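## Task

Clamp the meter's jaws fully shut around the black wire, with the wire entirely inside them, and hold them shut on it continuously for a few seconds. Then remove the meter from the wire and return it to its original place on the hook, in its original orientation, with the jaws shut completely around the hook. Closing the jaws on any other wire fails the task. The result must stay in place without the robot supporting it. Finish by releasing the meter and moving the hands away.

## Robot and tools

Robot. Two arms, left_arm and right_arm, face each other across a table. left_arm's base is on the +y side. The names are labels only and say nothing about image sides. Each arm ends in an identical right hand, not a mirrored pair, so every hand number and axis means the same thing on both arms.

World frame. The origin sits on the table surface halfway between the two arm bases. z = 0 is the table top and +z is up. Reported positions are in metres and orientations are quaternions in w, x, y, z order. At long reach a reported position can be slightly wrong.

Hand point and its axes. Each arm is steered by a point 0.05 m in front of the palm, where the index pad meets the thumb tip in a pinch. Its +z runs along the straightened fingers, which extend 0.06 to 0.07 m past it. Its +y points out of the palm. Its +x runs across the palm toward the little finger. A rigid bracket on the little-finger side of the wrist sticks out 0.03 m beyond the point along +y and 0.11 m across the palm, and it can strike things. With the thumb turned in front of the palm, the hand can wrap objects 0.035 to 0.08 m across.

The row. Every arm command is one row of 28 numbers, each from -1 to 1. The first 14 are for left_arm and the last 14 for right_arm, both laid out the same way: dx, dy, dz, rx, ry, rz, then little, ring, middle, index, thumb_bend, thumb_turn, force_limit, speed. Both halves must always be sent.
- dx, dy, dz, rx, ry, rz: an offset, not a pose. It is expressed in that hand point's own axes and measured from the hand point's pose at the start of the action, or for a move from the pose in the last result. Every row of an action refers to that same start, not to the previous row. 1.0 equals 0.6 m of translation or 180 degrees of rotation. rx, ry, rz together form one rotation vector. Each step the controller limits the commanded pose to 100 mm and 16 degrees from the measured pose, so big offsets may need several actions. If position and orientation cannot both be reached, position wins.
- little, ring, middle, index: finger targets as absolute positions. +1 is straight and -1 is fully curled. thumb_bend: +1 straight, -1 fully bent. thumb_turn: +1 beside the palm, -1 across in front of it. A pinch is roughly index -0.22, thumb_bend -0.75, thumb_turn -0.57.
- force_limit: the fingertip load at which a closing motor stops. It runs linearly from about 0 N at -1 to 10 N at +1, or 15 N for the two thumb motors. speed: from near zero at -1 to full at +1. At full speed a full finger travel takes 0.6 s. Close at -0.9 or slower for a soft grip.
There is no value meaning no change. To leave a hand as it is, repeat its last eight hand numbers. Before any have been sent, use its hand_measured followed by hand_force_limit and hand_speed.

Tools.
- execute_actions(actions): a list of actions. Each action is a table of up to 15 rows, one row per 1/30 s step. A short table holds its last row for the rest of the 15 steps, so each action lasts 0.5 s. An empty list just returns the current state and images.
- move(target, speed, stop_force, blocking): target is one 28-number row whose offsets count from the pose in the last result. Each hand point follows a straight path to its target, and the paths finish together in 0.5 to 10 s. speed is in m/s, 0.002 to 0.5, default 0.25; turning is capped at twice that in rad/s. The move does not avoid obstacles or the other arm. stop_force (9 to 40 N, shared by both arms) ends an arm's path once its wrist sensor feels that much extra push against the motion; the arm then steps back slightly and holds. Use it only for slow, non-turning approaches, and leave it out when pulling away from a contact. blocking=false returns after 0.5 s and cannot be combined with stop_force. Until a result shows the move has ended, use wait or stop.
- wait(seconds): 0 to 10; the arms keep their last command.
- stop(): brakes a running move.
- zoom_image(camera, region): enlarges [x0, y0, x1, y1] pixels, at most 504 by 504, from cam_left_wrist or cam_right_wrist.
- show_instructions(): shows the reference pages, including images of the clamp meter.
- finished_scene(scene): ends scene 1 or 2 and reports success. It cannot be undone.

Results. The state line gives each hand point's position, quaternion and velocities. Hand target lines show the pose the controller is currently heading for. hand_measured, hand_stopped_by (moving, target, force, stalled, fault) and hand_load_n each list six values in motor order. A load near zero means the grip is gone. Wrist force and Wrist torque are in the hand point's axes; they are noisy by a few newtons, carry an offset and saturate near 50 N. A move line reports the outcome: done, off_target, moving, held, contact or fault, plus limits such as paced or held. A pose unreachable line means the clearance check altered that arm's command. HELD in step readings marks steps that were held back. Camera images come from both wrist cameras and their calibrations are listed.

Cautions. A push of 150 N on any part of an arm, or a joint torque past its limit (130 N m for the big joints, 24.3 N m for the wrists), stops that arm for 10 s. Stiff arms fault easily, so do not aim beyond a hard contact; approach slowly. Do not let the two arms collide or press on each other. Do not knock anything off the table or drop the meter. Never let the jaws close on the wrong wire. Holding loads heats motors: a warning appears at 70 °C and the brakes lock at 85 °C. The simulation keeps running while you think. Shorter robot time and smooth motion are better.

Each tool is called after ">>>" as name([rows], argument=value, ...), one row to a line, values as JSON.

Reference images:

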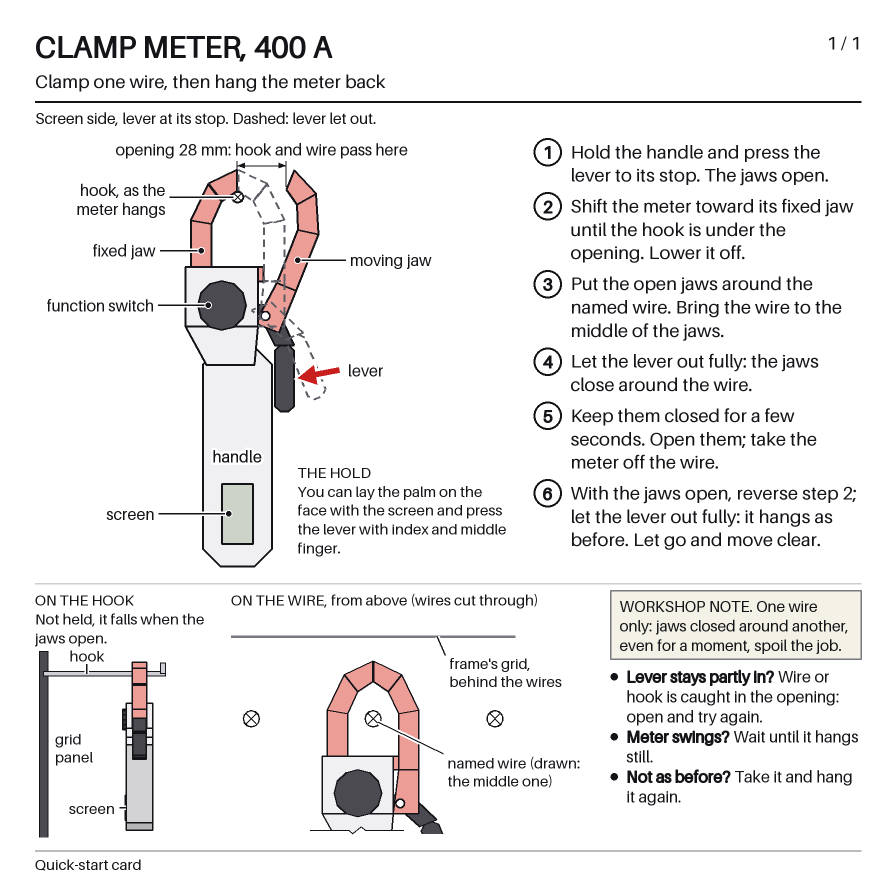

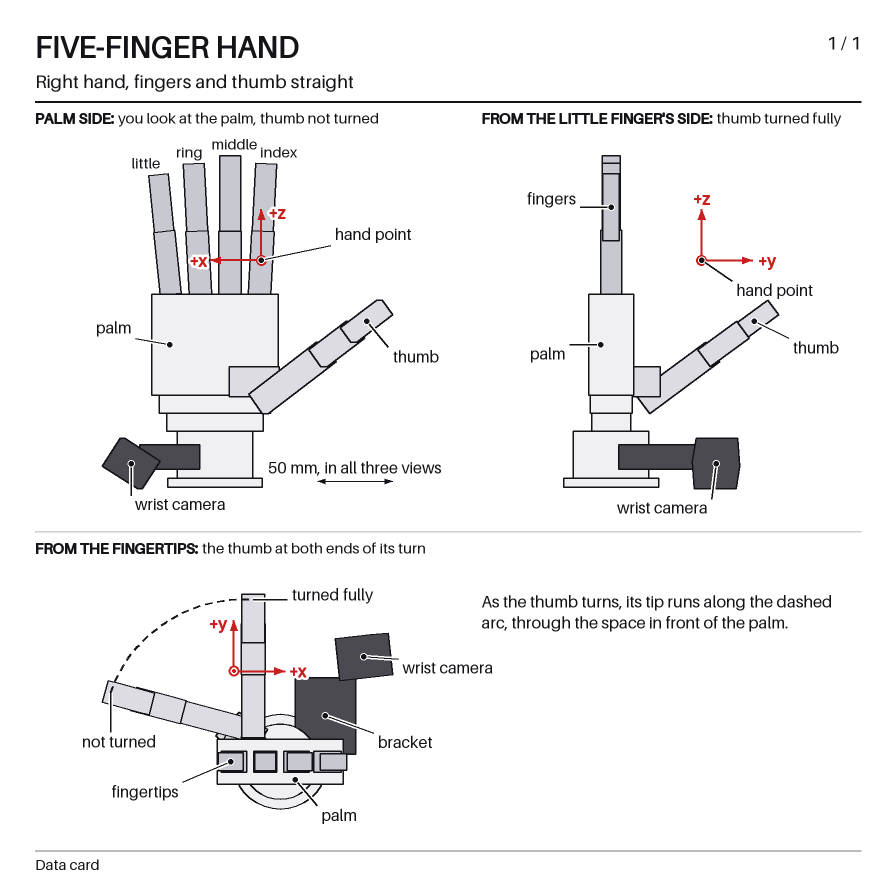

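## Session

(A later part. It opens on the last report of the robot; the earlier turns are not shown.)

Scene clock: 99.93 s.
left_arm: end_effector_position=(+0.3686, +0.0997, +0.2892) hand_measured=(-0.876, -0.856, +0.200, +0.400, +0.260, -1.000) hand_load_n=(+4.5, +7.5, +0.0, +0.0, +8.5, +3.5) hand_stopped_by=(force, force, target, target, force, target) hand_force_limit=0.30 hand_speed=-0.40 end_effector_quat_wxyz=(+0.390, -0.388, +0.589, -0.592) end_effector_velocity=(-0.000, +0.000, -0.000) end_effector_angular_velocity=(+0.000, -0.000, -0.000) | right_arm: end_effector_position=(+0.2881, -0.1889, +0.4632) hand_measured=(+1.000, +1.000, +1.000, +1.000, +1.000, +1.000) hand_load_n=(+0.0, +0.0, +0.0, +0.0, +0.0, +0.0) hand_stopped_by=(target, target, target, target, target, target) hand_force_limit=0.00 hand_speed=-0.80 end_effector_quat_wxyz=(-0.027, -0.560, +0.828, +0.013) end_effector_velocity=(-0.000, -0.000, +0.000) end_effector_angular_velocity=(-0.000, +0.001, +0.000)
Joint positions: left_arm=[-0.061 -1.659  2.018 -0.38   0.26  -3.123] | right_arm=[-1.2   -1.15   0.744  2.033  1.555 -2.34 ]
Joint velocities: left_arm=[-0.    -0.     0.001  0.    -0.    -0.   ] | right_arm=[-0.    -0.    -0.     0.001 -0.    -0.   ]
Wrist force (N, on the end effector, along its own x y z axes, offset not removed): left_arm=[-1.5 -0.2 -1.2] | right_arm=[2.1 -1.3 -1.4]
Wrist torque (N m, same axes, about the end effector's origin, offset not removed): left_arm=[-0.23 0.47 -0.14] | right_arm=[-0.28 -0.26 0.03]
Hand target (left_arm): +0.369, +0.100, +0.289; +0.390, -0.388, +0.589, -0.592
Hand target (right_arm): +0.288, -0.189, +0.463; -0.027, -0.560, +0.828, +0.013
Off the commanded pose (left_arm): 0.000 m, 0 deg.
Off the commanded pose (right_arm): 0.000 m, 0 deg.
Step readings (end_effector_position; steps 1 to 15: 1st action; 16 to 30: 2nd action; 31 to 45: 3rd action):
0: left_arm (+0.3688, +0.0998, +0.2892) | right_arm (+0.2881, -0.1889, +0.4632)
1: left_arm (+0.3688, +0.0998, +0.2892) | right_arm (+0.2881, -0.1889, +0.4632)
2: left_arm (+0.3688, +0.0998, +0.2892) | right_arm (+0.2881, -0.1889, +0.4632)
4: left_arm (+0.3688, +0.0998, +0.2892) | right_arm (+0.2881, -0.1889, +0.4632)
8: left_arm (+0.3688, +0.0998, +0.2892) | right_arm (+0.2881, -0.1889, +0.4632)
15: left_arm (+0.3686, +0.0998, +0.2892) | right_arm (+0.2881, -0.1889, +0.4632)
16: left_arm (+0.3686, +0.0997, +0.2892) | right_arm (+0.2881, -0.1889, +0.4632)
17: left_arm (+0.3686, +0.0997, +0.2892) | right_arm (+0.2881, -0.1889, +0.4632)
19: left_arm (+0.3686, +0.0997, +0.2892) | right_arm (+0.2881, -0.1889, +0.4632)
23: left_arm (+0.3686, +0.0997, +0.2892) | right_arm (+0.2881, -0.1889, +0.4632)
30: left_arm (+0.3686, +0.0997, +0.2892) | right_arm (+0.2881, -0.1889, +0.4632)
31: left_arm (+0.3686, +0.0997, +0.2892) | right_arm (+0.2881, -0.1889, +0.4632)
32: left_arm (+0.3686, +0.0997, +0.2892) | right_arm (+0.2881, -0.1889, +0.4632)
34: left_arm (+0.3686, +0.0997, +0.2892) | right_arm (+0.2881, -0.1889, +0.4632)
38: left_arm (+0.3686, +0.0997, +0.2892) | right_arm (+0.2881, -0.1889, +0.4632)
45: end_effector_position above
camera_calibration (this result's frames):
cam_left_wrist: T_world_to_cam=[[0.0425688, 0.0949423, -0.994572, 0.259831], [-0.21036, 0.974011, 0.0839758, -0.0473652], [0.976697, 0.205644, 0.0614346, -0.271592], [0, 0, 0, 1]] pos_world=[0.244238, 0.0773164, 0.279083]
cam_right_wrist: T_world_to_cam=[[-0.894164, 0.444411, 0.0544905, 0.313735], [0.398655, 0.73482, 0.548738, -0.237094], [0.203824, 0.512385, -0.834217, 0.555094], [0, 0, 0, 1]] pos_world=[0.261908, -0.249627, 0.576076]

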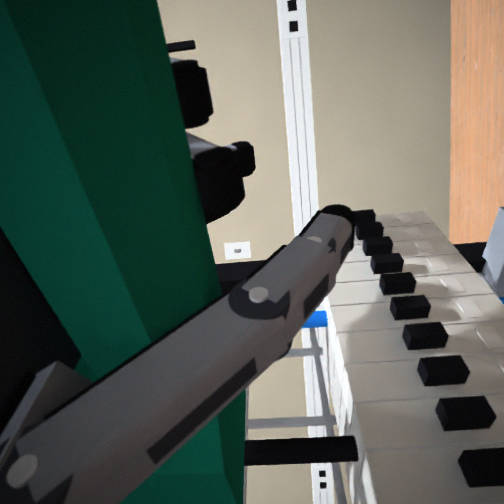

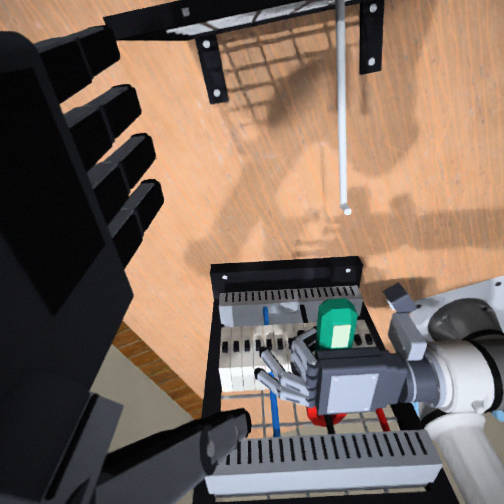

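>>> wait(seconds=6)

>>> zoom_image(camera="cam_right_wrist", region=[295, 395, 355, 440])

>>> zoom_image(camera="cam_right_wrist", region=[270, 290, 380, 400])

Scene clock: 106.17 s.
left_arm: end_effector_position=(+0.3686, +0.0997, +0.2892) hand_measured=(-0.876, -0.856, +0.200, +0.400, +0.260, -1.000) hand_load_n=(+4.5, +7.5, +0.0, +0.0, +8.5, +3.5) hand_stopped_by=(force, force, target, target, force, target) hand_force_limit=0.30 hand_speed=-0.40 end_effector_quat_wxyz=(+0.390, -0.388, +0.589, -0.592) end_effector_velocity=(-0.000, -0.000, +0.000) end_effector_angular_velocity=(-0.001, +0.000, -0.001) | right_arm: end_effector_position=(+0.2881, -0.1889, +0.4632) hand_measured=(+1.000, +1.000, +1.000, +1.000, +1.000, +1.000) hand_load_n=(+0.0, +0.0, +0.0, +0.0, +0.0, +0.0) hand_stopped_by=(target, target, target, target, target, target) hand_force_limit=0.00 hand_speed=-0.80 end_effector_quat_wxyz=(-0.027, -0.560, +0.828, +0.013) end_effector_velocity=(+0.001, -0.001, +0.000) end_effector_angular_velocity=(+0.001, +0.000, -0.002)
Joint positions: left_arm=[-0.061 -1.659  2.018 -0.38   0.26  -3.123] | right_arm=[-1.2   -1.15   0.744  2.033  1.555 -2.34 ]
Joint velocities: left_arm=[-0.    -0.001  0.    -0.     0.001 -0.   ] | right_arm=[-0.003 -0.     0.     0.    -0.001 -0.001]
Wrist force (N, on the end effector, along its own x y z axes, offset not removed): left_arm=[3.3 3.0 -0.7] | right_arm=[-0.8 -1.6 2.7]
Wrist torque (N m, same axes, about the end effector's origin, offset not removed): left_arm=[0.23 -0.53 0.14] | right_arm=[-0.36 -0.11 -0.17]
Hand target (left_arm): +0.369, +0.100, +0.289; +0.390, -0.388, +0.589, -0.592
Hand target (right_arm): +0.288, -0.189, +0.463; -0.027, -0.560, +0.828, +0.013
Off the commanded pose (left_arm): 0.000 m, 0 deg.
Off the commanded pose (right_arm): 0.000 m, 0 deg.
wait: 6.00 s; at rest from the start
camera_calibration (this result's frames):
cam_left_wrist: T_world_to_cam=[[0.0425688, 0.0949422, -0.994572, 0.259831], [-0.210361, 0.974011, 0.0839757, -0.0473651], [0.976697, 0.205644, 0.0614345, -0.271592], [0, 0, 0, 1]] pos_world=[0.244238, 0.0773164, 0.279083]
cam_right_wrist: T_world_to_cam=[[-0.894164, 0.444411, 0.0544904, 0.313735], [0.398655, 0.73482, 0.548738, -0.237094], [0.203824, 0.512385, -0.834217, 0.555094], [0, 0, 0, 1]] pos_world=[0.261908, -0.249627, 0.576076]

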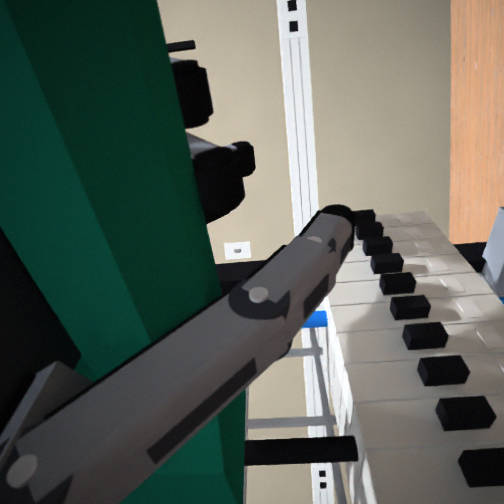

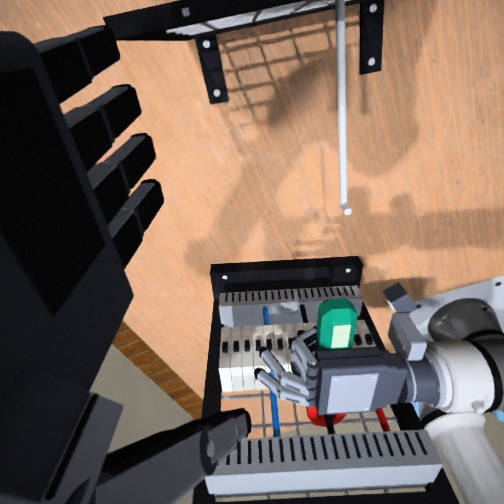

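Region (295, 395, 355, 440) of cam_right_wrist's 504x504 image, scaled by 8.400, with more detail than that image has; it fills the top 378 rows of this view, and the rest is white.

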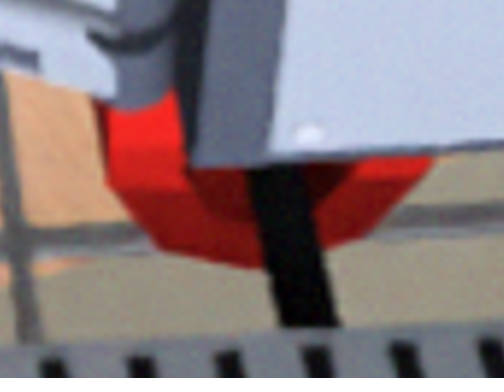

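Region (270, 290, 380, 400) of cam_right_wrist's 504x504 image, scaled by 4.582, with more detail than that image has.

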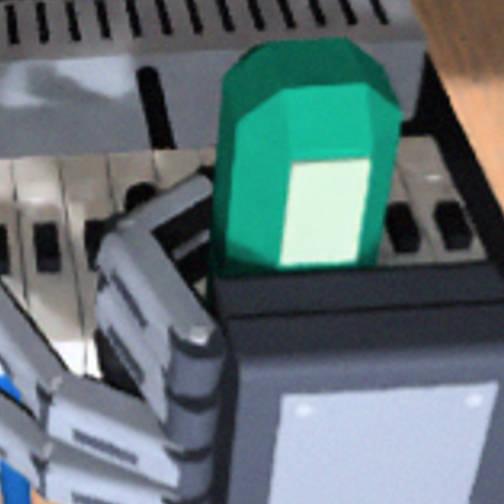

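>>> move(target=[0, 0, 0.0083, 0, 0, 0, -1, -1, 0.2, 0.4, -1, -1, 0.3, -0.4, 0, 0, 0, 0, 0, 0, 1, 1, 1, 1, 1, 1, 0, -0.8], speed=0.02)

>>> zoom_image(camera="cam_right_wrist", region=[295, 395, 355, 440])

Scene clock: 107.43 s.
left_arm: end_effector_position=(+0.3730, +0.0979, +0.2893) hand_measured=(-0.876, -0.856, +0.200, +0.400, +0.260, -1.000) hand_load_n=(+4.5, +7.5, +0.0, +0.0, +8.5, +3.5) hand_stopped_by=(force, force, target, target, force, target) hand_force_limit=0.30 hand_speed=-0.40 end_effector_quat_wxyz=(+0.390, -0.388, +0.589, -0.592) end_effector_velocity=(+0.002, -0.000, +0.000) end_effector_angular_velocity=(-0.001, +0.000, +0.000) | right_arm: end_effector_position=(+0.2881, -0.1889, +0.4632) hand_measured=(+1.000, +1.000, +1.000, +1.000, +1.000, +1.000) hand_load_n=(+0.0, +0.0, +0.0, +0.0, +0.0, +0.0) hand_stopped_by=(target, target, target, target, target, target) hand_force_limit=0.00 hand_speed=-0.80 end_effector_quat_wxyz=(-0.027, -0.560, +0.828, +0.013) end_effector_velocity=(-0.000, -0.000, +0.000) end_effector_angular_velocity=(-0.000, +0.000, +0.000)
Joint positions: left_arm=[-0.047 -1.651  2.011 -0.379  0.274 -3.124] | right_arm=[-1.2   -1.15   0.744  2.033  1.555 -2.34 ]
Joint velocities: left_arm=[ 0.007  0.002 -0.003  0.     0.006 -0.001] | right_arm=[-0.    -0.001  0.     0.001  0.    -0.001]
Wrist force (N, on the end effector, along its own x y z axes, offset not removed): left_arm=[-4.5 0.6 -6.6] | right_arm=[-0.2 1.9 -3.8]
Wrist torque (N m, same axes, about the end effector's origin, offset not removed): left_arm=[0.14 1.12 -0.21] | right_arm=[0.54 0.24 0.32]
Hand target (left_arm): +0.373, +0.098, +0.289; +0.390, -0.388, +0.589, -0.592
Hand target (right_arm): +0.288, -0.189, +0.463; -0.027, -0.560, +0.828, +0.013
Off the commanded pose (left_arm): 0.000 m, 0 deg.
Off the commanded pose (right_arm): 0.000 m, 0 deg.
move: done
camera_calibration (this result's frames):
cam_left_wrist: T_world_to_cam=[[0.0425378, 0.094937, -0.994574, 0.259852], [-0.210349, 0.974013, 0.0839777, -0.0446231], [0.976701, 0.205635, 0.0614022, -0.275449], [0, 0, 0, 1]] pos_world=[0.248591, 0.0754359, 0.279102]
cam_right_wrist: T_world_to_cam=[[-0.894164, 0.444411, 0.0544906, 0.313735], [0.398655, 0.73482, 0.548738, -0.237095], [0.203824, 0.512385, -0.834216, 0.555094], [0, 0, 0, 1]] pos_world=[0.261908, -0.249627, 0.576076]

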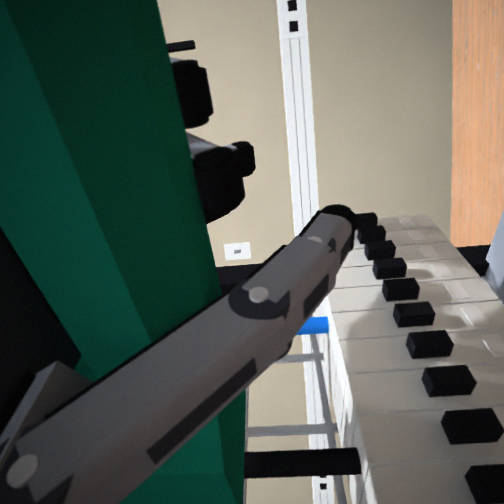

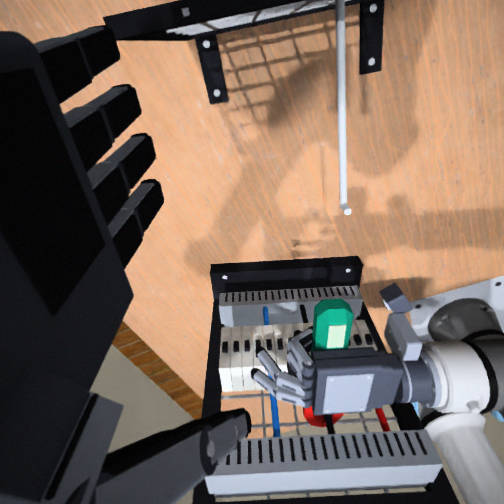

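Region (295, 395, 355, 440) of cam_right_wrist's 504x504 image, scaled by 8.400, with more detail than that image has; it fills the top 378 rows of this view, and the rest is white.

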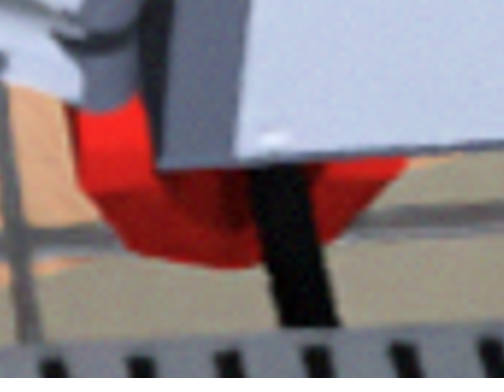

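>>> wait(seconds=5)

>>> execute_actions([
  [[0,0,0,0,0,0,-1,-1,-0.85,-0.85,-1,-1,0.3,-0.5,0,0,0,0,0,0,1,1,1,1,1,1,0,-0.8]],
  [[0,0,0,0,0,0,-1,-1,-0.85,-0.85,-1,-1,0.3,-0.5,0,0,0,0,0,0,1,1,1,1,1,1,0,-0.8]],
  [[0,0,0,0,0,0,-1,-1,-0.85,-0.85,-1,-1,0.3,-0.6,0,0,0,0,0,0,1,1,1,1,1,1,0,-0.8]],
])

>>> zoom_image(camera="cam_right_wrist", region=[280, 360, 370, 450])

Scene clock: 112.70 s.
left_arm: end_effector_position=(+0.3732, +0.0978, +0.2893) hand_measured=(-0.876, -0.856, +0.200, +0.400, +0.260, -1.000) hand_load_n=(+4.5, +7.5, +0.0, +0.0, +8.5, +3.5) hand_stopped_by=(force, force, target, target, force, target) hand_force_limit=0.30 hand_speed=-0.40 end_effector_quat_wxyz=(+0.390, -0.388, +0.589, -0.592) end_effector_velocity=(-0.000, +0.000, -0.000) end_effector_angular_velocity=(+0.001, -0.000, -0.000) | right_arm: end_effector_position=(+0.2881, -0.1889, +0.4632) hand_measured=(+1.000, +1.000, +1.000, +1.000, +1.000, +1.000) hand_load_n=(+0.0, +0.0, +0.0, +0.0, +0.0, +0.0) hand_stopped_by=(target, target, target, target, target, target) hand_force_limit=0.00 hand_speed=-0.80 end_effector_quat_wxyz=(-0.027, -0.560, +0.828, +0.013) end_effector_velocity=(+0.000, +0.000, -0.001) end_effector_angular_velocity=(-0.001, +0.002, +0.001)
Joint positions: left_arm=[-0.046 -1.651  2.011 -0.379  0.274 -3.124] | right_arm=[-1.2   -1.15   0.744  2.033  1.555 -2.34 ]
Joint velocities: left_arm=[-0.001  0.     0.     0.    -0.     0.   ] | right_arm=[ 0.001  0.002  0.     0.     0.    -0.   ]
Wrist force (N, on the end effector, along its own x y z axes, offset not removed): left_arm=[-2.6 -0.9 -0.7] | right_arm=[0.5 1.2 1.0]
Wrist torque (N m, same axes, about the end effector's origin, offset not removed): left_arm=[-0.55 0.49 -0.22] | right_arm=[0.06 -0.08 -0.09]
Hand target (left_arm): +0.373, +0.098, +0.289; +0.390, -0.388, +0.589, -0.592
Hand target (right_arm): +0.288, -0.189, +0.463; -0.027, -0.560, +0.828, +0.013
Off the commanded pose (left_arm): 0.000 m, 0 deg.
Off the commanded pose (right_arm): 0.000 m, 0 deg.
wait: 5.00 s; at rest from the start
camera_calibration (this result's frames):
cam_left_wrist: T_world_to_cam=[[0.0425225, 0.094947, -0.994574, 0.259855], [-0.210358, 0.97401, 0.0839901, -0.0444941], [0.976699, 0.205645, 0.0613903, -0.275635], [0, 0, 0, 1]] pos_world=[0.248803, 0.0753485, 0.279103]
cam_right_wrist: T_world_to_cam=[[-0.894164, 0.444411, 0.0544907, 0.313735], [0.398655, 0.73482, 0.548738, -0.237095], [0.203824, 0.512385, -0.834217, 0.555094], [0, 0, 0, 1]] pos_world=[0.261908, -0.249627, 0.576076]

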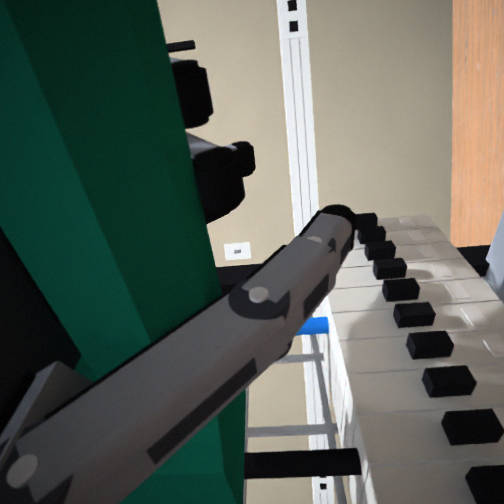

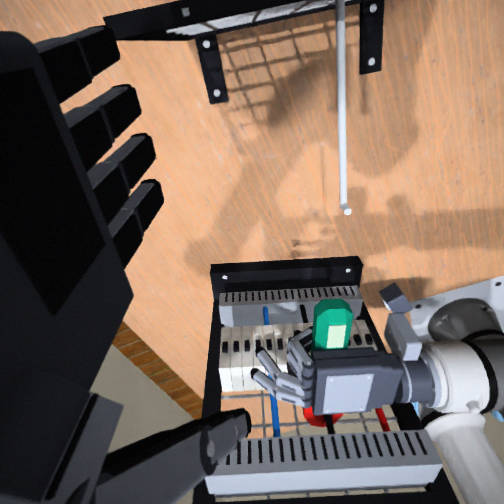

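Scene clock: 114.20 s.
left_arm: end_effector_position=(+0.3732, +0.0978, +0.2893) hand_measured=(-0.876, -0.856, -0.706, -0.686, +0.260, -1.000) hand_load_n=(+5.0, +7.5, +7.5, +0.0, +8.5, +4.0) hand_stopped_by=(force, force, force, moving, force, target) hand_force_limit=0.30 hand_speed=-0.60 end_effector_quat_wxyz=(+0.390, -0.388, +0.589, -0.592) end_effector_velocity=(+0.000, +0.000, +0.000) end_effector_angular_velocity=(-0.000, +0.000, +0.001) | right_arm: end_effector_position=(+0.2881, -0.1889, +0.4632) hand_measured=(+1.000, +1.000, +1.000, +1.000, +1.000, +1.000) hand_load_n=(+0.0, +0.0, +0.0, +0.0, +0.0, +0.0) hand_stopped_by=(target, target, target, target, target, target) hand_force_limit=0.00 hand_speed=-0.80 end_effector_quat_wxyz=(-0.027, -0.560, +0.828, +0.013) end_effector_velocity=(-0.000, +0.000, -0.000) end_effector_angular_velocity=(-0.001, +0.001, +0.001)
Joint positions: left_arm=[-0.046 -1.651  2.011 -0.379  0.274 -3.124] | right_arm=[-1.2   -1.15   0.744  2.033  1.555 -2.34 ]
Joint velocities: left_arm=[ 0.    -0.     0.    -0.    -0.001  0.   ] | right_arm=[ 0.001  0.001 -0.     0.     0.     0.   ]
Wrist force (N, on the end effector, along its own x y z axes, offset not removed): left_arm=[-3.5 1.3 -3.8] | right_arm=[3.0 1.0 2.1]
Wrist torque (N m, same axes, about the end effector's origin, offset not removed): left_arm=[0.04 0.83 -0.06] | right_arm=[-0.13 -0.54 0.00]
Hand target (left_arm): +0.373, +0.098, +0.289; +0.390, -0.388, +0.589, -0.592
Hand target (right_arm): +0.288, -0.189, +0.463; -0.027, -0.560, +0.828, +0.013
Off the commanded pose (left_arm): 0.000 m, 0 deg.
Off the commanded pose (right_arm): 0.000 m, 0 deg.
Step readings (end_effector_position; steps 1 to 15: 1st action; 16 to 30: 2nd action; 31 to 45: 3rd action):
0: left_arm (+0.3732, +0.0978, +0.2893) | right_arm (+0.2881, -0.1889, +0.4632)
1: left_arm (+0.3732, +0.0978, +0.2893) | right_arm (+0.2881, -0.1889, +0.4632)
2: left_arm (+0.3732, +0.0978, +0.2893) | right_arm (+0.2881, -0.1889, +0.4632)
4: left_arm (+0.3732, +0.0978, +0.2893) | right_arm (+0.2881, -0.1889, +0.4632)
8: left_arm (+0.3732, +0.0978, +0.2893) | right_arm (+0.2881, -0.1889, +0.4632)
15: left_arm (+0.3732, +0.0978, +0.2893) | right_arm (+0.2881, -0.1889, +0.4632)
16: left_arm (+0.3732, +0.0978, +0.2893) | right_arm (+0.2881, -0.1889, +0.4632)
17: left_arm (+0.3732, +0.0978, +0.2893) | right_arm (+0.2881, -0.1889, +0.4632)
19: left_arm (+0.3732, +0.0978, +0.2893) | right_arm (+0.2881, -0.1889, +0.4632)
23: left_arm (+0.3732, +0.0978, +0.2893) | right_arm (+0.2881, -0.1889, +0.4632)
30: left_arm (+0.3732, +0.0978, +0.2893) | right_arm (+0.2881, -0.1889, +0.4632)
31: left_arm (+0.3732, +0.0978, +0.2893) | right_arm (+0.2881, -0.1889, +0.4632)
32: left_arm (+0.3732, +0.0978, +0.2893) | right_arm (+0.2881, -0.1889, +0.4632)
34: left_arm (+0.3732, +0.0978, +0.2893) | right_arm (+0.2881, -0.1889, +0.4632)
38: left_arm (+0.3732, +0.0978, +0.2893) | right_arm (+0.2881, -0.1889, +0.4632)
45: end_effector_position above
camera_calibration (this result's frames):
cam_left_wrist: T_world_to_cam=[[0.0425227, 0.094947, -0.994574, 0.259855], [-0.210357, 0.97401, 0.0839901, -0.0444944], [0.976699, 0.205644, 0.0613903, -0.275635], [0, 0, 0, 1]] pos_world=[0.248803, 0.0753484, 0.279103]
cam_right_wrist: T_world_to_cam=[[-0.894164, 0.444411, 0.0544904, 0.313735], [0.398655, 0.73482, 0.548738, -0.237094], [0.203824, 0.512385, -0.834217, 0.555094], [0, 0, 0, 1]] pos_world=[0.261908, -0.249627, 0.576076]

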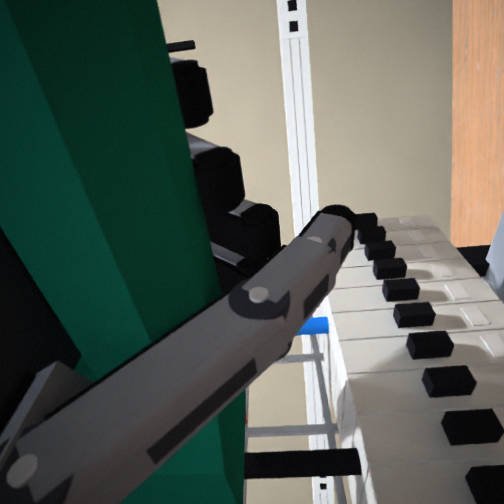

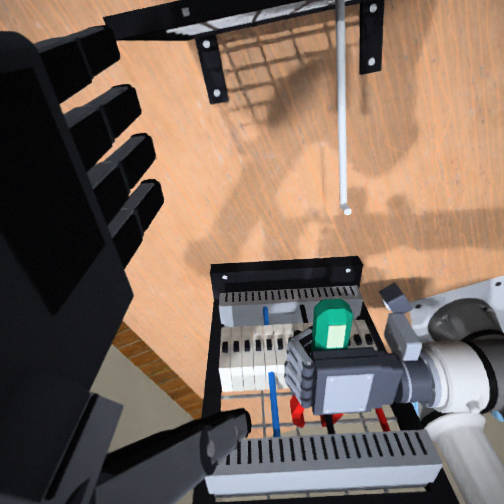

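Region (280, 360, 370, 450) of cam_right_wrist's 504x504 image, scaled by 5.600, with more detail than that image has.

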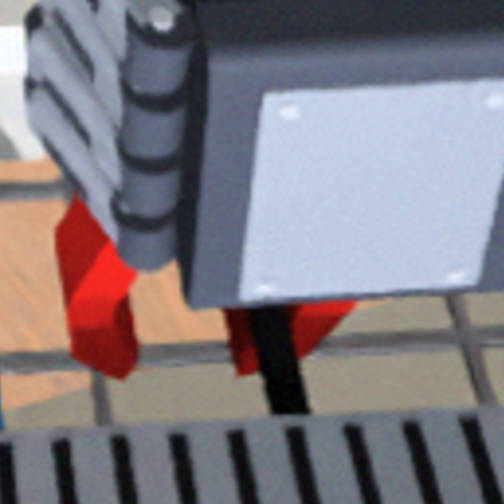

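>>> move(target=[0.02, 0, -0.030, 0, 0, 0, -1, -1, -0.85, -0.85, -1, -1, 0.3, -0.6, 0, 0, 0, 0, 0, 0, 1, 1, 1, 1, 1, 1, 0, -0.8], speed=0.05)

>>> zoom_image(camera="cam_right_wrist", region=[290, 360, 380, 450])

Scene clock: 115.27 s.
left_arm: end_effector_position=(+0.3522, +0.0939, +0.2892) hand_measured=(-0.876, -0.856, -0.706, -0.728, +0.260, -1.000) hand_load_n=(+5.0, +7.5, +3.0, +7.5, +9.0, +4.0) hand_stopped_by=(force, force, force, force, force, target) hand_force_limit=0.30 hand_speed=-0.60 end_effector_quat_wxyz=(+0.390, -0.388, +0.589, -0.592) end_effector_velocity=(-0.002, -0.000, -0.001) end_effector_angular_velocity=(+0.001, -0.001, -0.001) | right_arm: end_effector_position=(+0.2881, -0.1889, +0.4632) hand_measured=(+1.000, +1.000, +1.000, +1.000, +1.000, +1.000) hand_load_n=(+0.0, +0.0, +0.0, +0.0, +0.0, +0.0) hand_stopped_by=(target, target, target, target, target, target) hand_force_limit=0.00 hand_speed=-0.80 end_effector_quat_wxyz=(-0.027, -0.560, +0.828, +0.013) end_effector_velocity=(-0.001, -0.000, +0.000) end_effector_angular_velocity=(+0.000, -0.000, +0.001)
Joint positions: left_arm=[-0.107 -1.654  2.014 -0.385  0.214 -3.118] | right_arm=[-1.2   -1.15   0.744  2.033  1.555 -2.34 ]
Joint velocities: left_arm=[-0.006 -0.001  0.002 -0.002 -0.005  0.002] | right_arm=[ 0.    -0.001 -0.     0.001  0.    -0.   ]
Wrist force (N, on the end effector, along its own x y z axes, offset not removed): left_arm=[-1.5 -5.3 -2.2] | right_arm=[1.0 1.9 -3.2]
Wrist torque (N m, same axes, about the end effector's origin, offset not removed): left_arm=[-0.90 0.31 -0.29] | right_arm=[0.32 0.09 0.04]
Hand target (left_arm): +0.352, +0.094, +0.289; +0.390, -0.388, +0.589, -0.592
Hand target (right_arm): +0.288, -0.189, +0.463; -0.027, -0.560, +0.828, +0.013
Off the commanded pose (left_arm): 0.000 m, 0 deg.
Off the commanded pose (right_arm): 0.000 m, 0 deg.
move: done
camera_calibration (this result's frames):
cam_left_wrist: T_world_to_cam=[[0.0426896, 0.0949292, -0.994568, 0.261039], [-0.210351, 0.974016, 0.0839387, -0.0451318], [0.976694, 0.205625, 0.0615488, -0.25433], [0, 0, 0, 1]] pos_world=[0.227765, 0.0714754, 0.279063]
cam_right_wrist: T_world_to_cam=[[-0.894164, 0.444411, 0.0544907, 0.313735], [0.398655, 0.73482, 0.548738, -0.237095], [0.203824, 0.512385, -0.834217, 0.555094], [0, 0, 0, 1]] pos_world=[0.261908, -0.249627, 0.576076]

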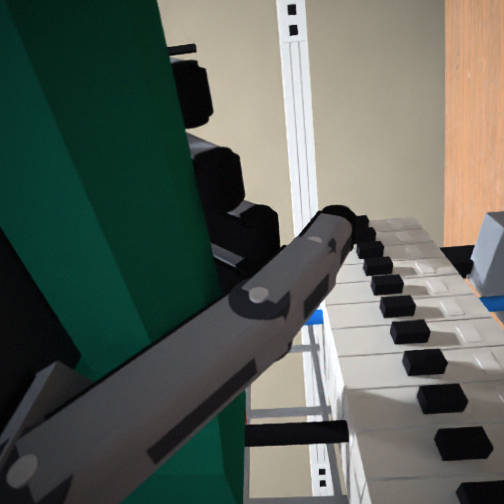

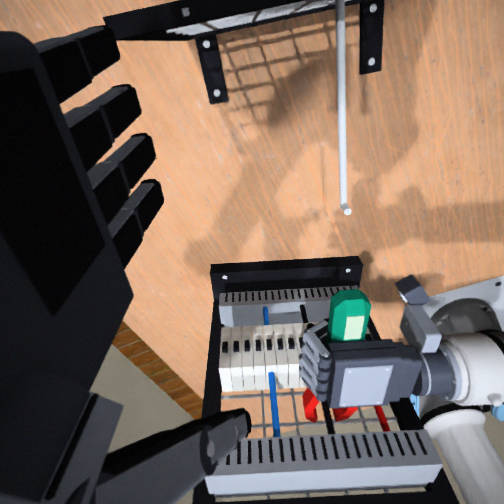

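Region (290, 360, 380, 450) of cam_right_wrist's 504x504 image, scaled by 5.600, with more detail than that image has.

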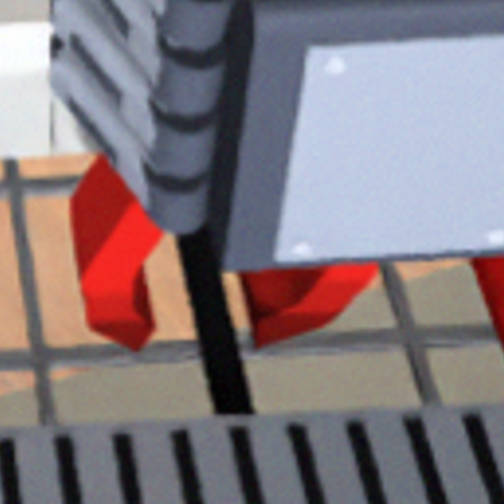

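>>> move(target=[0.1983, 0.1887, 0, -0.00105, 0.0015, 0.5, -1, -1, -0.85, -0.85, -1, -1, 0.3, -0.6, 0, 0, 0, 0, 0, 0, 1, 1, 1, 1, 1, 1, 0, -0.8], speed=0.25)

Scene clock: 120.50 s.
left_arm: end_effector_position=(+0.3054, -0.0158, +0.1767) hand_measured=(-0.876, -0.856, -0.706, -0.728, +0.260, -1.000) hand_load_n=(+5.0, +7.5, +3.0, +7.5, +9.0, +4.0) hand_stopped_by=(force, force, force, force, force, target) hand_force_limit=0.30 hand_speed=-0.60 end_effector_quat_wxyz=(+0.691, +0.142, +0.695, -0.143) end_effector_velocity=(+0.001, -0.000, +0.000) end_effector_angular_velocity=(-0.006, -0.025, -0.004) | right_arm: end_effector_position=(+0.2881, -0.1889, +0.4632) hand_measured=(+1.000, +1.000, +1.000, +1.000, +1.000, +1.000) hand_load_n=(+0.0, +0.0, +0.0, +0.0, +0.0, +0.0) hand_stopped_by=(target, target, target, target, target, target) hand_force_limit=0.00 hand_speed=-0.80 end_effector_quat_wxyz=(-0.027, -0.560, +0.828, +0.013) end_effector_velocity=(+0.000, -0.000, -0.000) end_effector_angular_velocity=(-0.001, +0.000, +0.000)
Joint positions: left_arm=[-0.172 -1.061  1.88  -0.784  0.149 -1.607] | right_arm=[-1.2   -1.15   0.744  2.033  1.555 -2.34 ]
Joint velocities: left_arm=[ 0.003 -0.02   0.056 -0.21   0.005  0.176] | right_arm=[-0.001  0.    -0.     0.001  0.001 -0.001]
Wrist force (N, on the end effector, along its own x y z axes, offset not removed): left_arm=[1.0 -6.3 -5.0] | right_arm=[2.1 -1.6 -1.7]
Wrist torque (N m, same axes, about the end effector's origin, offset not removed): left_arm=[-0.67 0.44 0.00] | right_arm=[-0.40 -0.38 0.00]
Hand target (left_arm): +0.306, -0.016, +0.177; +0.692, +0.142, +0.693, -0.143
Hand target (right_arm): +0.288, -0.189, +0.463; -0.027, -0.560, +0.828, +0.013
Off the commanded pose (left_arm): 0.001 m, 0 deg.
Off the commanded pose (right_arm): 0.000 m, 0 deg.
move: done
camera_calibration (this result's frames):
cam_left_wrist: T_world_to_cam=[[0.38982, 0.915078, 0.10331, -0.125531], [-0.560205, 0.146603, 0.815277, 0.0259224], [0.730897, -0.375686, 0.56978, -0.203088], [0, 0, 0, 1]] pos_world=[0.211893, 0.0347734, 0.10755]
cam_right_wrist: T_world_to_cam=[[-0.894164, 0.444411, 0.0544907, 0.313735], [0.398655, 0.73482, 0.548738, -0.237095], [0.203824, 0.512385, -0.834217, 0.555094], [0, 0, 0, 1]] pos_world=[0.261908, -0.249627, 0.576076]

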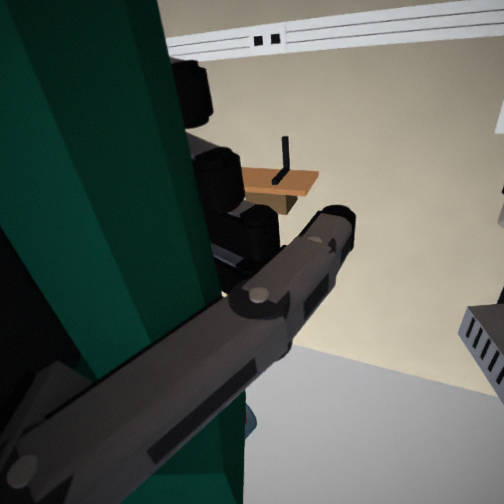

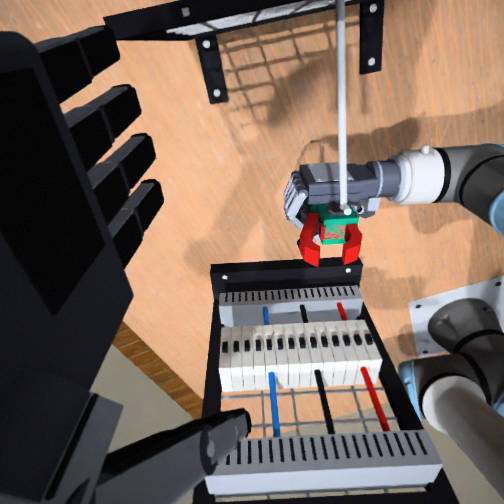

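>>> execute_actions(actions=[])

Scene clock: 120.70 s.
left_arm: end_effector_position=(+0.3055, -0.0158, +0.1766) hand_measured=(-0.876, -0.856, -0.706, -0.728, +0.260, -1.000) hand_load_n=(+5.0, +7.5, +3.0, +7.5, +9.0, +4.0) hand_stopped_by=(force, force, force, force, force, target) hand_force_limit=0.30 hand_speed=-0.60 end_effector_quat_wxyz=(+0.692, +0.142, +0.694, -0.143) end_effector_velocity=(+0.000, +0.000, -0.001) end_effector_angular_velocity=(+0.001, -0.005, -0.001) | right_arm: end_effector_position=(+0.2881, -0.1889, +0.4632) hand_measured=(+1.000, +1.000, +1.000, +1.000, +1.000, +1.000) hand_load_n=(+0.0, +0.0, +0.0, +0.0, +0.0, +0.0) hand_stopped_by=(target, target, target, target, target, target) hand_force_limit=0.00 hand_speed=-0.80 end_effector_quat_wxyz=(-0.027, -0.560, +0.828, +0.013) end_effector_velocity=(-0.000, -0.000, +0.000) end_effector_angular_velocity=(+0.000, -0.001, +0.001)
Joint positions: left_arm=[-0.172 -1.063  1.886 -0.807  0.15  -1.588] | right_arm=[-1.2   -1.15   0.744  2.033  1.555 -2.34 ]
Joint velocities: left_arm=[ 0.001 -0.003  0.012 -0.04   0.002  0.033] | right_arm=[ 0.    -0.001  0.     0.     0.    -0.   ]
Wrist force (N, on the end effector, along its own x y z axes, offset not removed): left_arm=[0.2 -3.4 -5.4] | right_arm=[0.5 3.5 -2.0]
Wrist torque (N m, same axes, about the end effector's origin, offset not removed): left_arm=[-0.09 0.35 -0.21] | right_arm=[0.48 0.14 0.04]
Hand target (left_arm): +0.306, -0.016, +0.177; +0.692, +0.142, +0.693, -0.143
Hand target (right_arm): +0.288, -0.189, +0.463; -0.027, -0.560, +0.828, +0.013
Off the commanded pose (left_arm): 0.001 m, 0 deg.
Off the commanded pose (right_arm): 0.000 m, 0 deg.
camera_calibration (this result's frames):
cam_left_wrist: T_world_to_cam=[[0.389792, 0.915026, 0.103873, -0.125662], [-0.562416, 0.14722, 0.813643, 0.0269983], [0.729212, -0.375572, 0.57201, -0.203044], [0, 0, 0, 1]] pos_world=[0.212228, 0.0347521, 0.107229]
cam_right_wrist: T_world_to_cam=[[-0.894164, 0.444411, 0.0544903, 0.313735], [0.398655, 0.73482, 0.548738, -0.237094], [0.203824, 0.512385, -0.834217, 0.555094], [0, 0, 0, 1]] pos_world=[0.261908, -0.249627, 0.576076]

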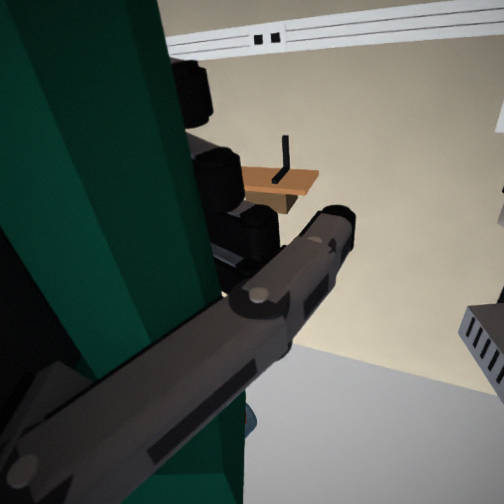

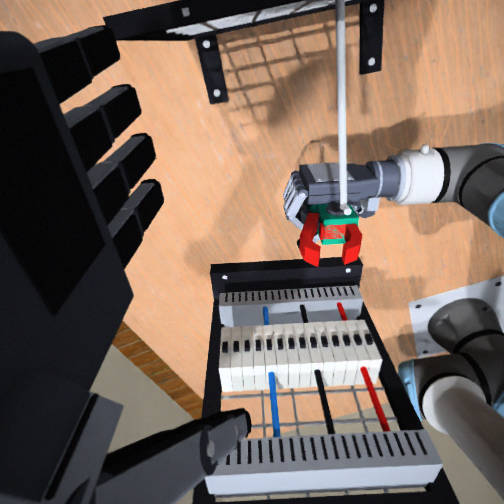

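>>> move(target=[0.001, -0.16633, 0.00213, -0.03633, -0.0008, 0, -1, -1, -0.85, -0.85, -1, -1, 0.3, -0.6, 0, 0, 0, 0, 0, 0, 1, 1, 1, 1, 1, 1, 0, -0.8], speed=0.12)

>>> zoom_image(camera="cam_right_wrist", region=[260, 90, 400, 230])

Scene clock: 122.63 s.
left_arm: end_effector_position=(+0.2670, -0.1078, +0.1762) hand_measured=(-0.876, -0.856, -0.706, -0.728, +0.260, -1.000) hand_load_n=(+5.0, +7.5, +3.0, +7.5, +9.0, +4.0) hand_stopped_by=(force, force, force, force, force, target) hand_force_limit=0.30 hand_speed=-0.60 end_effector_quat_wxyz=(+0.700, +0.103, +0.699, -0.103) end_effector_velocity=(-0.000, -0.001, -0.000) end_effector_angular_velocity=(-0.000, +0.001, +0.004) | right_arm: end_effector_position=(+0.2881, -0.1889, +0.4632) hand_measured=(+1.000, +1.000, +1.000, +1.000, +1.000, +1.000) hand_load_n=(+0.0, +0.0, +0.0, +0.0, +0.0, +0.0) hand_stopped_by=(target, target, target, target, target, target) hand_force_limit=0.00 hand_speed=-0.80 end_effector_quat_wxyz=(-0.027, -0.560, +0.828, +0.013) end_effector_velocity=(+0.001, +0.000, -0.000) end_effector_angular_velocity=(-0.000, +0.001, -0.002)
Joint positions: left_arm=[-0.188 -0.86   1.521 -0.765  0.02  -1.467] | right_arm=[-1.2   -1.15   0.744  2.033  1.555 -2.34 ]
Joint velocities: left_arm=[ 0.     0.009 -0.018  0.034 -0.004 -0.025] | right_arm=[-0.001  0.001  0.    -0.    -0.     0.002]
Wrist force (N, on the end effector, along its own x y z axes, offset not removed): left_arm=[0.0 -3.8 1.7] | right_arm=[0.2 3.8 -0.6]
Wrist torque (N m, same axes, about the end effector's origin, offset not removed): left_arm=[-0.63 0.21 -0.11] | right_arm=[0.56 -0.09 0.10]
Hand target (left_arm): +0.267, -0.108, +0.176; +0.700, +0.102, +0.699, -0.103
Hand target (right_arm): +0.288, -0.189, +0.463; -0.027, -0.560, +0.828, +0.013
Off the commanded pose (left_arm): 0.000 m, 0 deg.
Off the commanded pose (right_arm): 0.000 m, 0 deg.
move: done
camera_calibration (this result's frames):
cam_left_wrist: T_world_to_cam=[[0.282986, 0.953459, 0.104093, 0.00625339], [-0.579056, 0.0833213, 0.811019, 0.0172081], [0.7646, -0.289782, 0.575685, -0.210125], [0, 0, 0, 1]] pos_world=[0.168856, -0.0682867, 0.106359]
cam_right_wrist: T_world_to_cam=[[-0.894164, 0.444411, 0.0544907, 0.313735], [0.398655, 0.73482, 0.548738, -0.237095], [0.203824, 0.512385, -0.834217, 0.555094], [0, 0, 0, 1]] pos_world=[0.261908, -0.249627, 0.576076]

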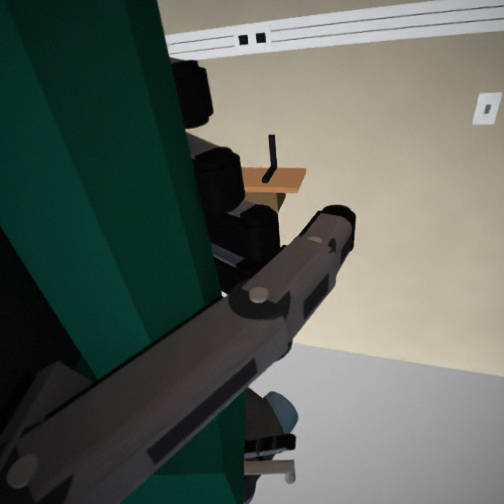

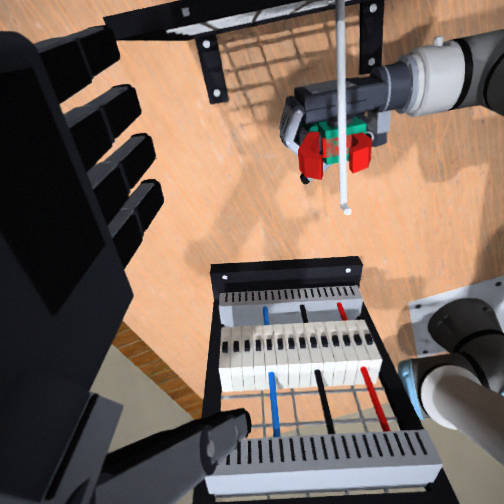

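Region (260, 90, 400, 230) of cam_right_wrist's 504x504 image, scaled by 3.600, with more detail than that image has.

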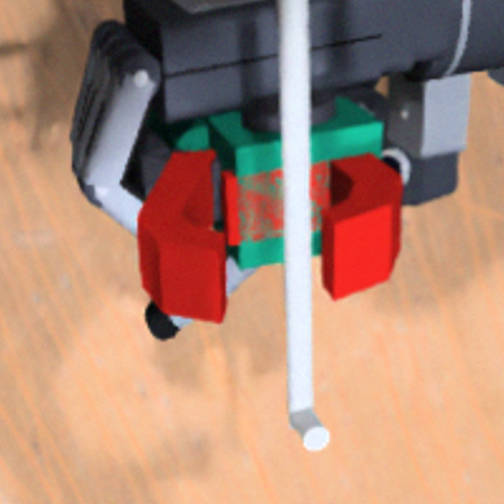

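>>> move(target=[-0.0600, 0, 0.0004, 0, 0.0006, 0, -1, -1, -0.85, -0.85, -1, -1, 0.3, -0.6, 0, 0, 0, 0, 0, 0, 1, 1, 1, 1, 1, 1, 0, -0.8], speed=0.06)

>>> zoom_image(camera="cam_right_wrist", region=[260, 90, 400, 230])

Scene clock: 124.00 s.
left_arm: end_effector_position=(+0.2672, -0.1078, +0.2120) hand_measured=(-0.876, -0.856, -0.706, -0.728, +0.260, -1.000) hand_load_n=(+5.0, +7.5, +3.0, +7.5, +9.0, +4.0) hand_stopped_by=(force, force, force, force, force, target) hand_force_limit=0.30 hand_speed=-0.60 end_effector_quat_wxyz=(+0.700, +0.102, +0.699, -0.103) end_effector_velocity=(-0.000, -0.001, +0.003) end_effector_angular_velocity=(-0.003, +0.001, -0.001) | right_arm: end_effector_position=(+0.2881, -0.1889, +0.4632) hand_measured=(+1.000, +1.000, +1.000, +1.000, +1.000, +1.000) hand_load_n=(+0.0, +0.0, +0.0, +0.0, +0.0, +0.0) hand_stopped_by=(target, target, target, target, target, target) hand_force_limit=0.00 hand_speed=-0.80 end_effector_quat_wxyz=(-0.027, -0.560, +0.828, +0.013) end_effector_velocity=(-0.000, +0.000, -0.000) end_effector_angular_velocity=(-0.000, +0.001, +0.001)
Joint positions: left_arm=[-0.188 -0.912  1.505 -0.713  0.02  -1.451] | right_arm=[-1.2   -1.15   0.744  2.033  1.555 -2.34 ]
Joint velocities: left_arm=[-0.     0.001 -0.013  0.039  0.    -0.029] | right_arm=[ 0.001  0.    -0.     0.001  0.     0.001]
Wrist force (N, on the end effector, along its own x y z axes, offset not removed): left_arm=[3.6 -2.9 -2.8] | right_arm=[3.6 -1.9 -3.0]
Wrist torque (N m, same axes, about the end effector's origin, offset not removed): left_arm=[-0.52 -0.20 0.10] | right_arm=[-0.33 -0.41 0.33]
Hand target (left_arm): +0.267, -0.108, +0.212; +0.700, +0.102, +0.699, -0.103
Hand target (right_arm): +0.288, -0.189, +0.463; -0.027, -0.560, +0.828, +0.013
Off the commanded pose (left_arm): 0.000 m, 0 deg.
Off the commanded pose (right_arm): 0.000 m, 0 deg.
move: done
camera_calibration (this result's frames):
cam_left_wrist: T_world_to_cam=[[0.282701, 0.95354, 0.104122, 0.00254631], [-0.579331, 0.0832185, 0.810833, -0.0115653], [0.764497, -0.289545, 0.575941, -0.230824], [0, 0, 0, 1]] pos_world=[0.169045, -0.0682995, 0.142054]
cam_right_wrist: T_world_to_cam=[[-0.894164, 0.444411, 0.0544902, 0.313735], [0.398655, 0.73482, 0.548738, -0.237094], [0.203825, 0.512385, -0.834217, 0.555094], [0, 0, 0, 1]] pos_world=[0.261908, -0.249627, 0.576076]

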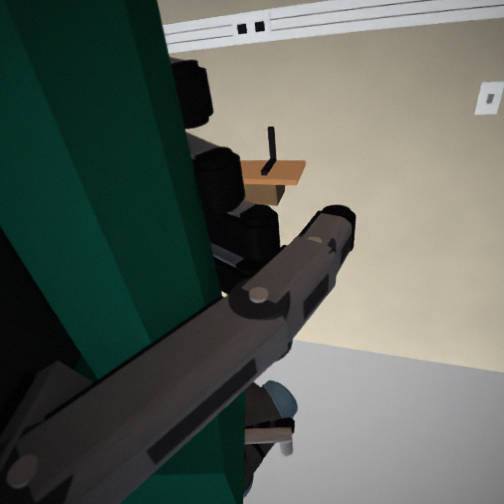

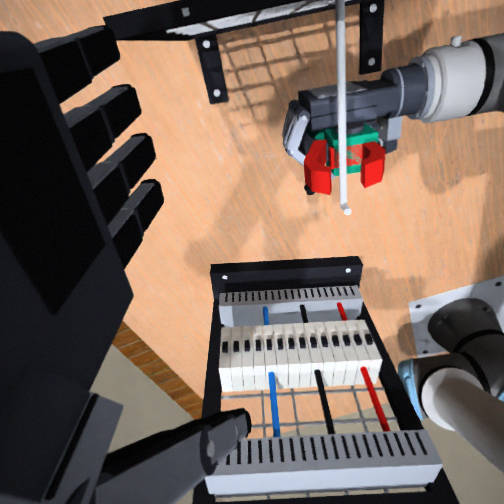

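Region (260, 90, 400, 230) of cam_right_wrist's 504x504 image, scaled by 3.600, with more detail than that image has.

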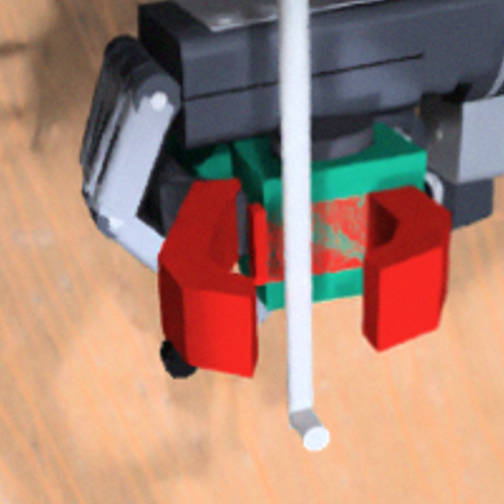

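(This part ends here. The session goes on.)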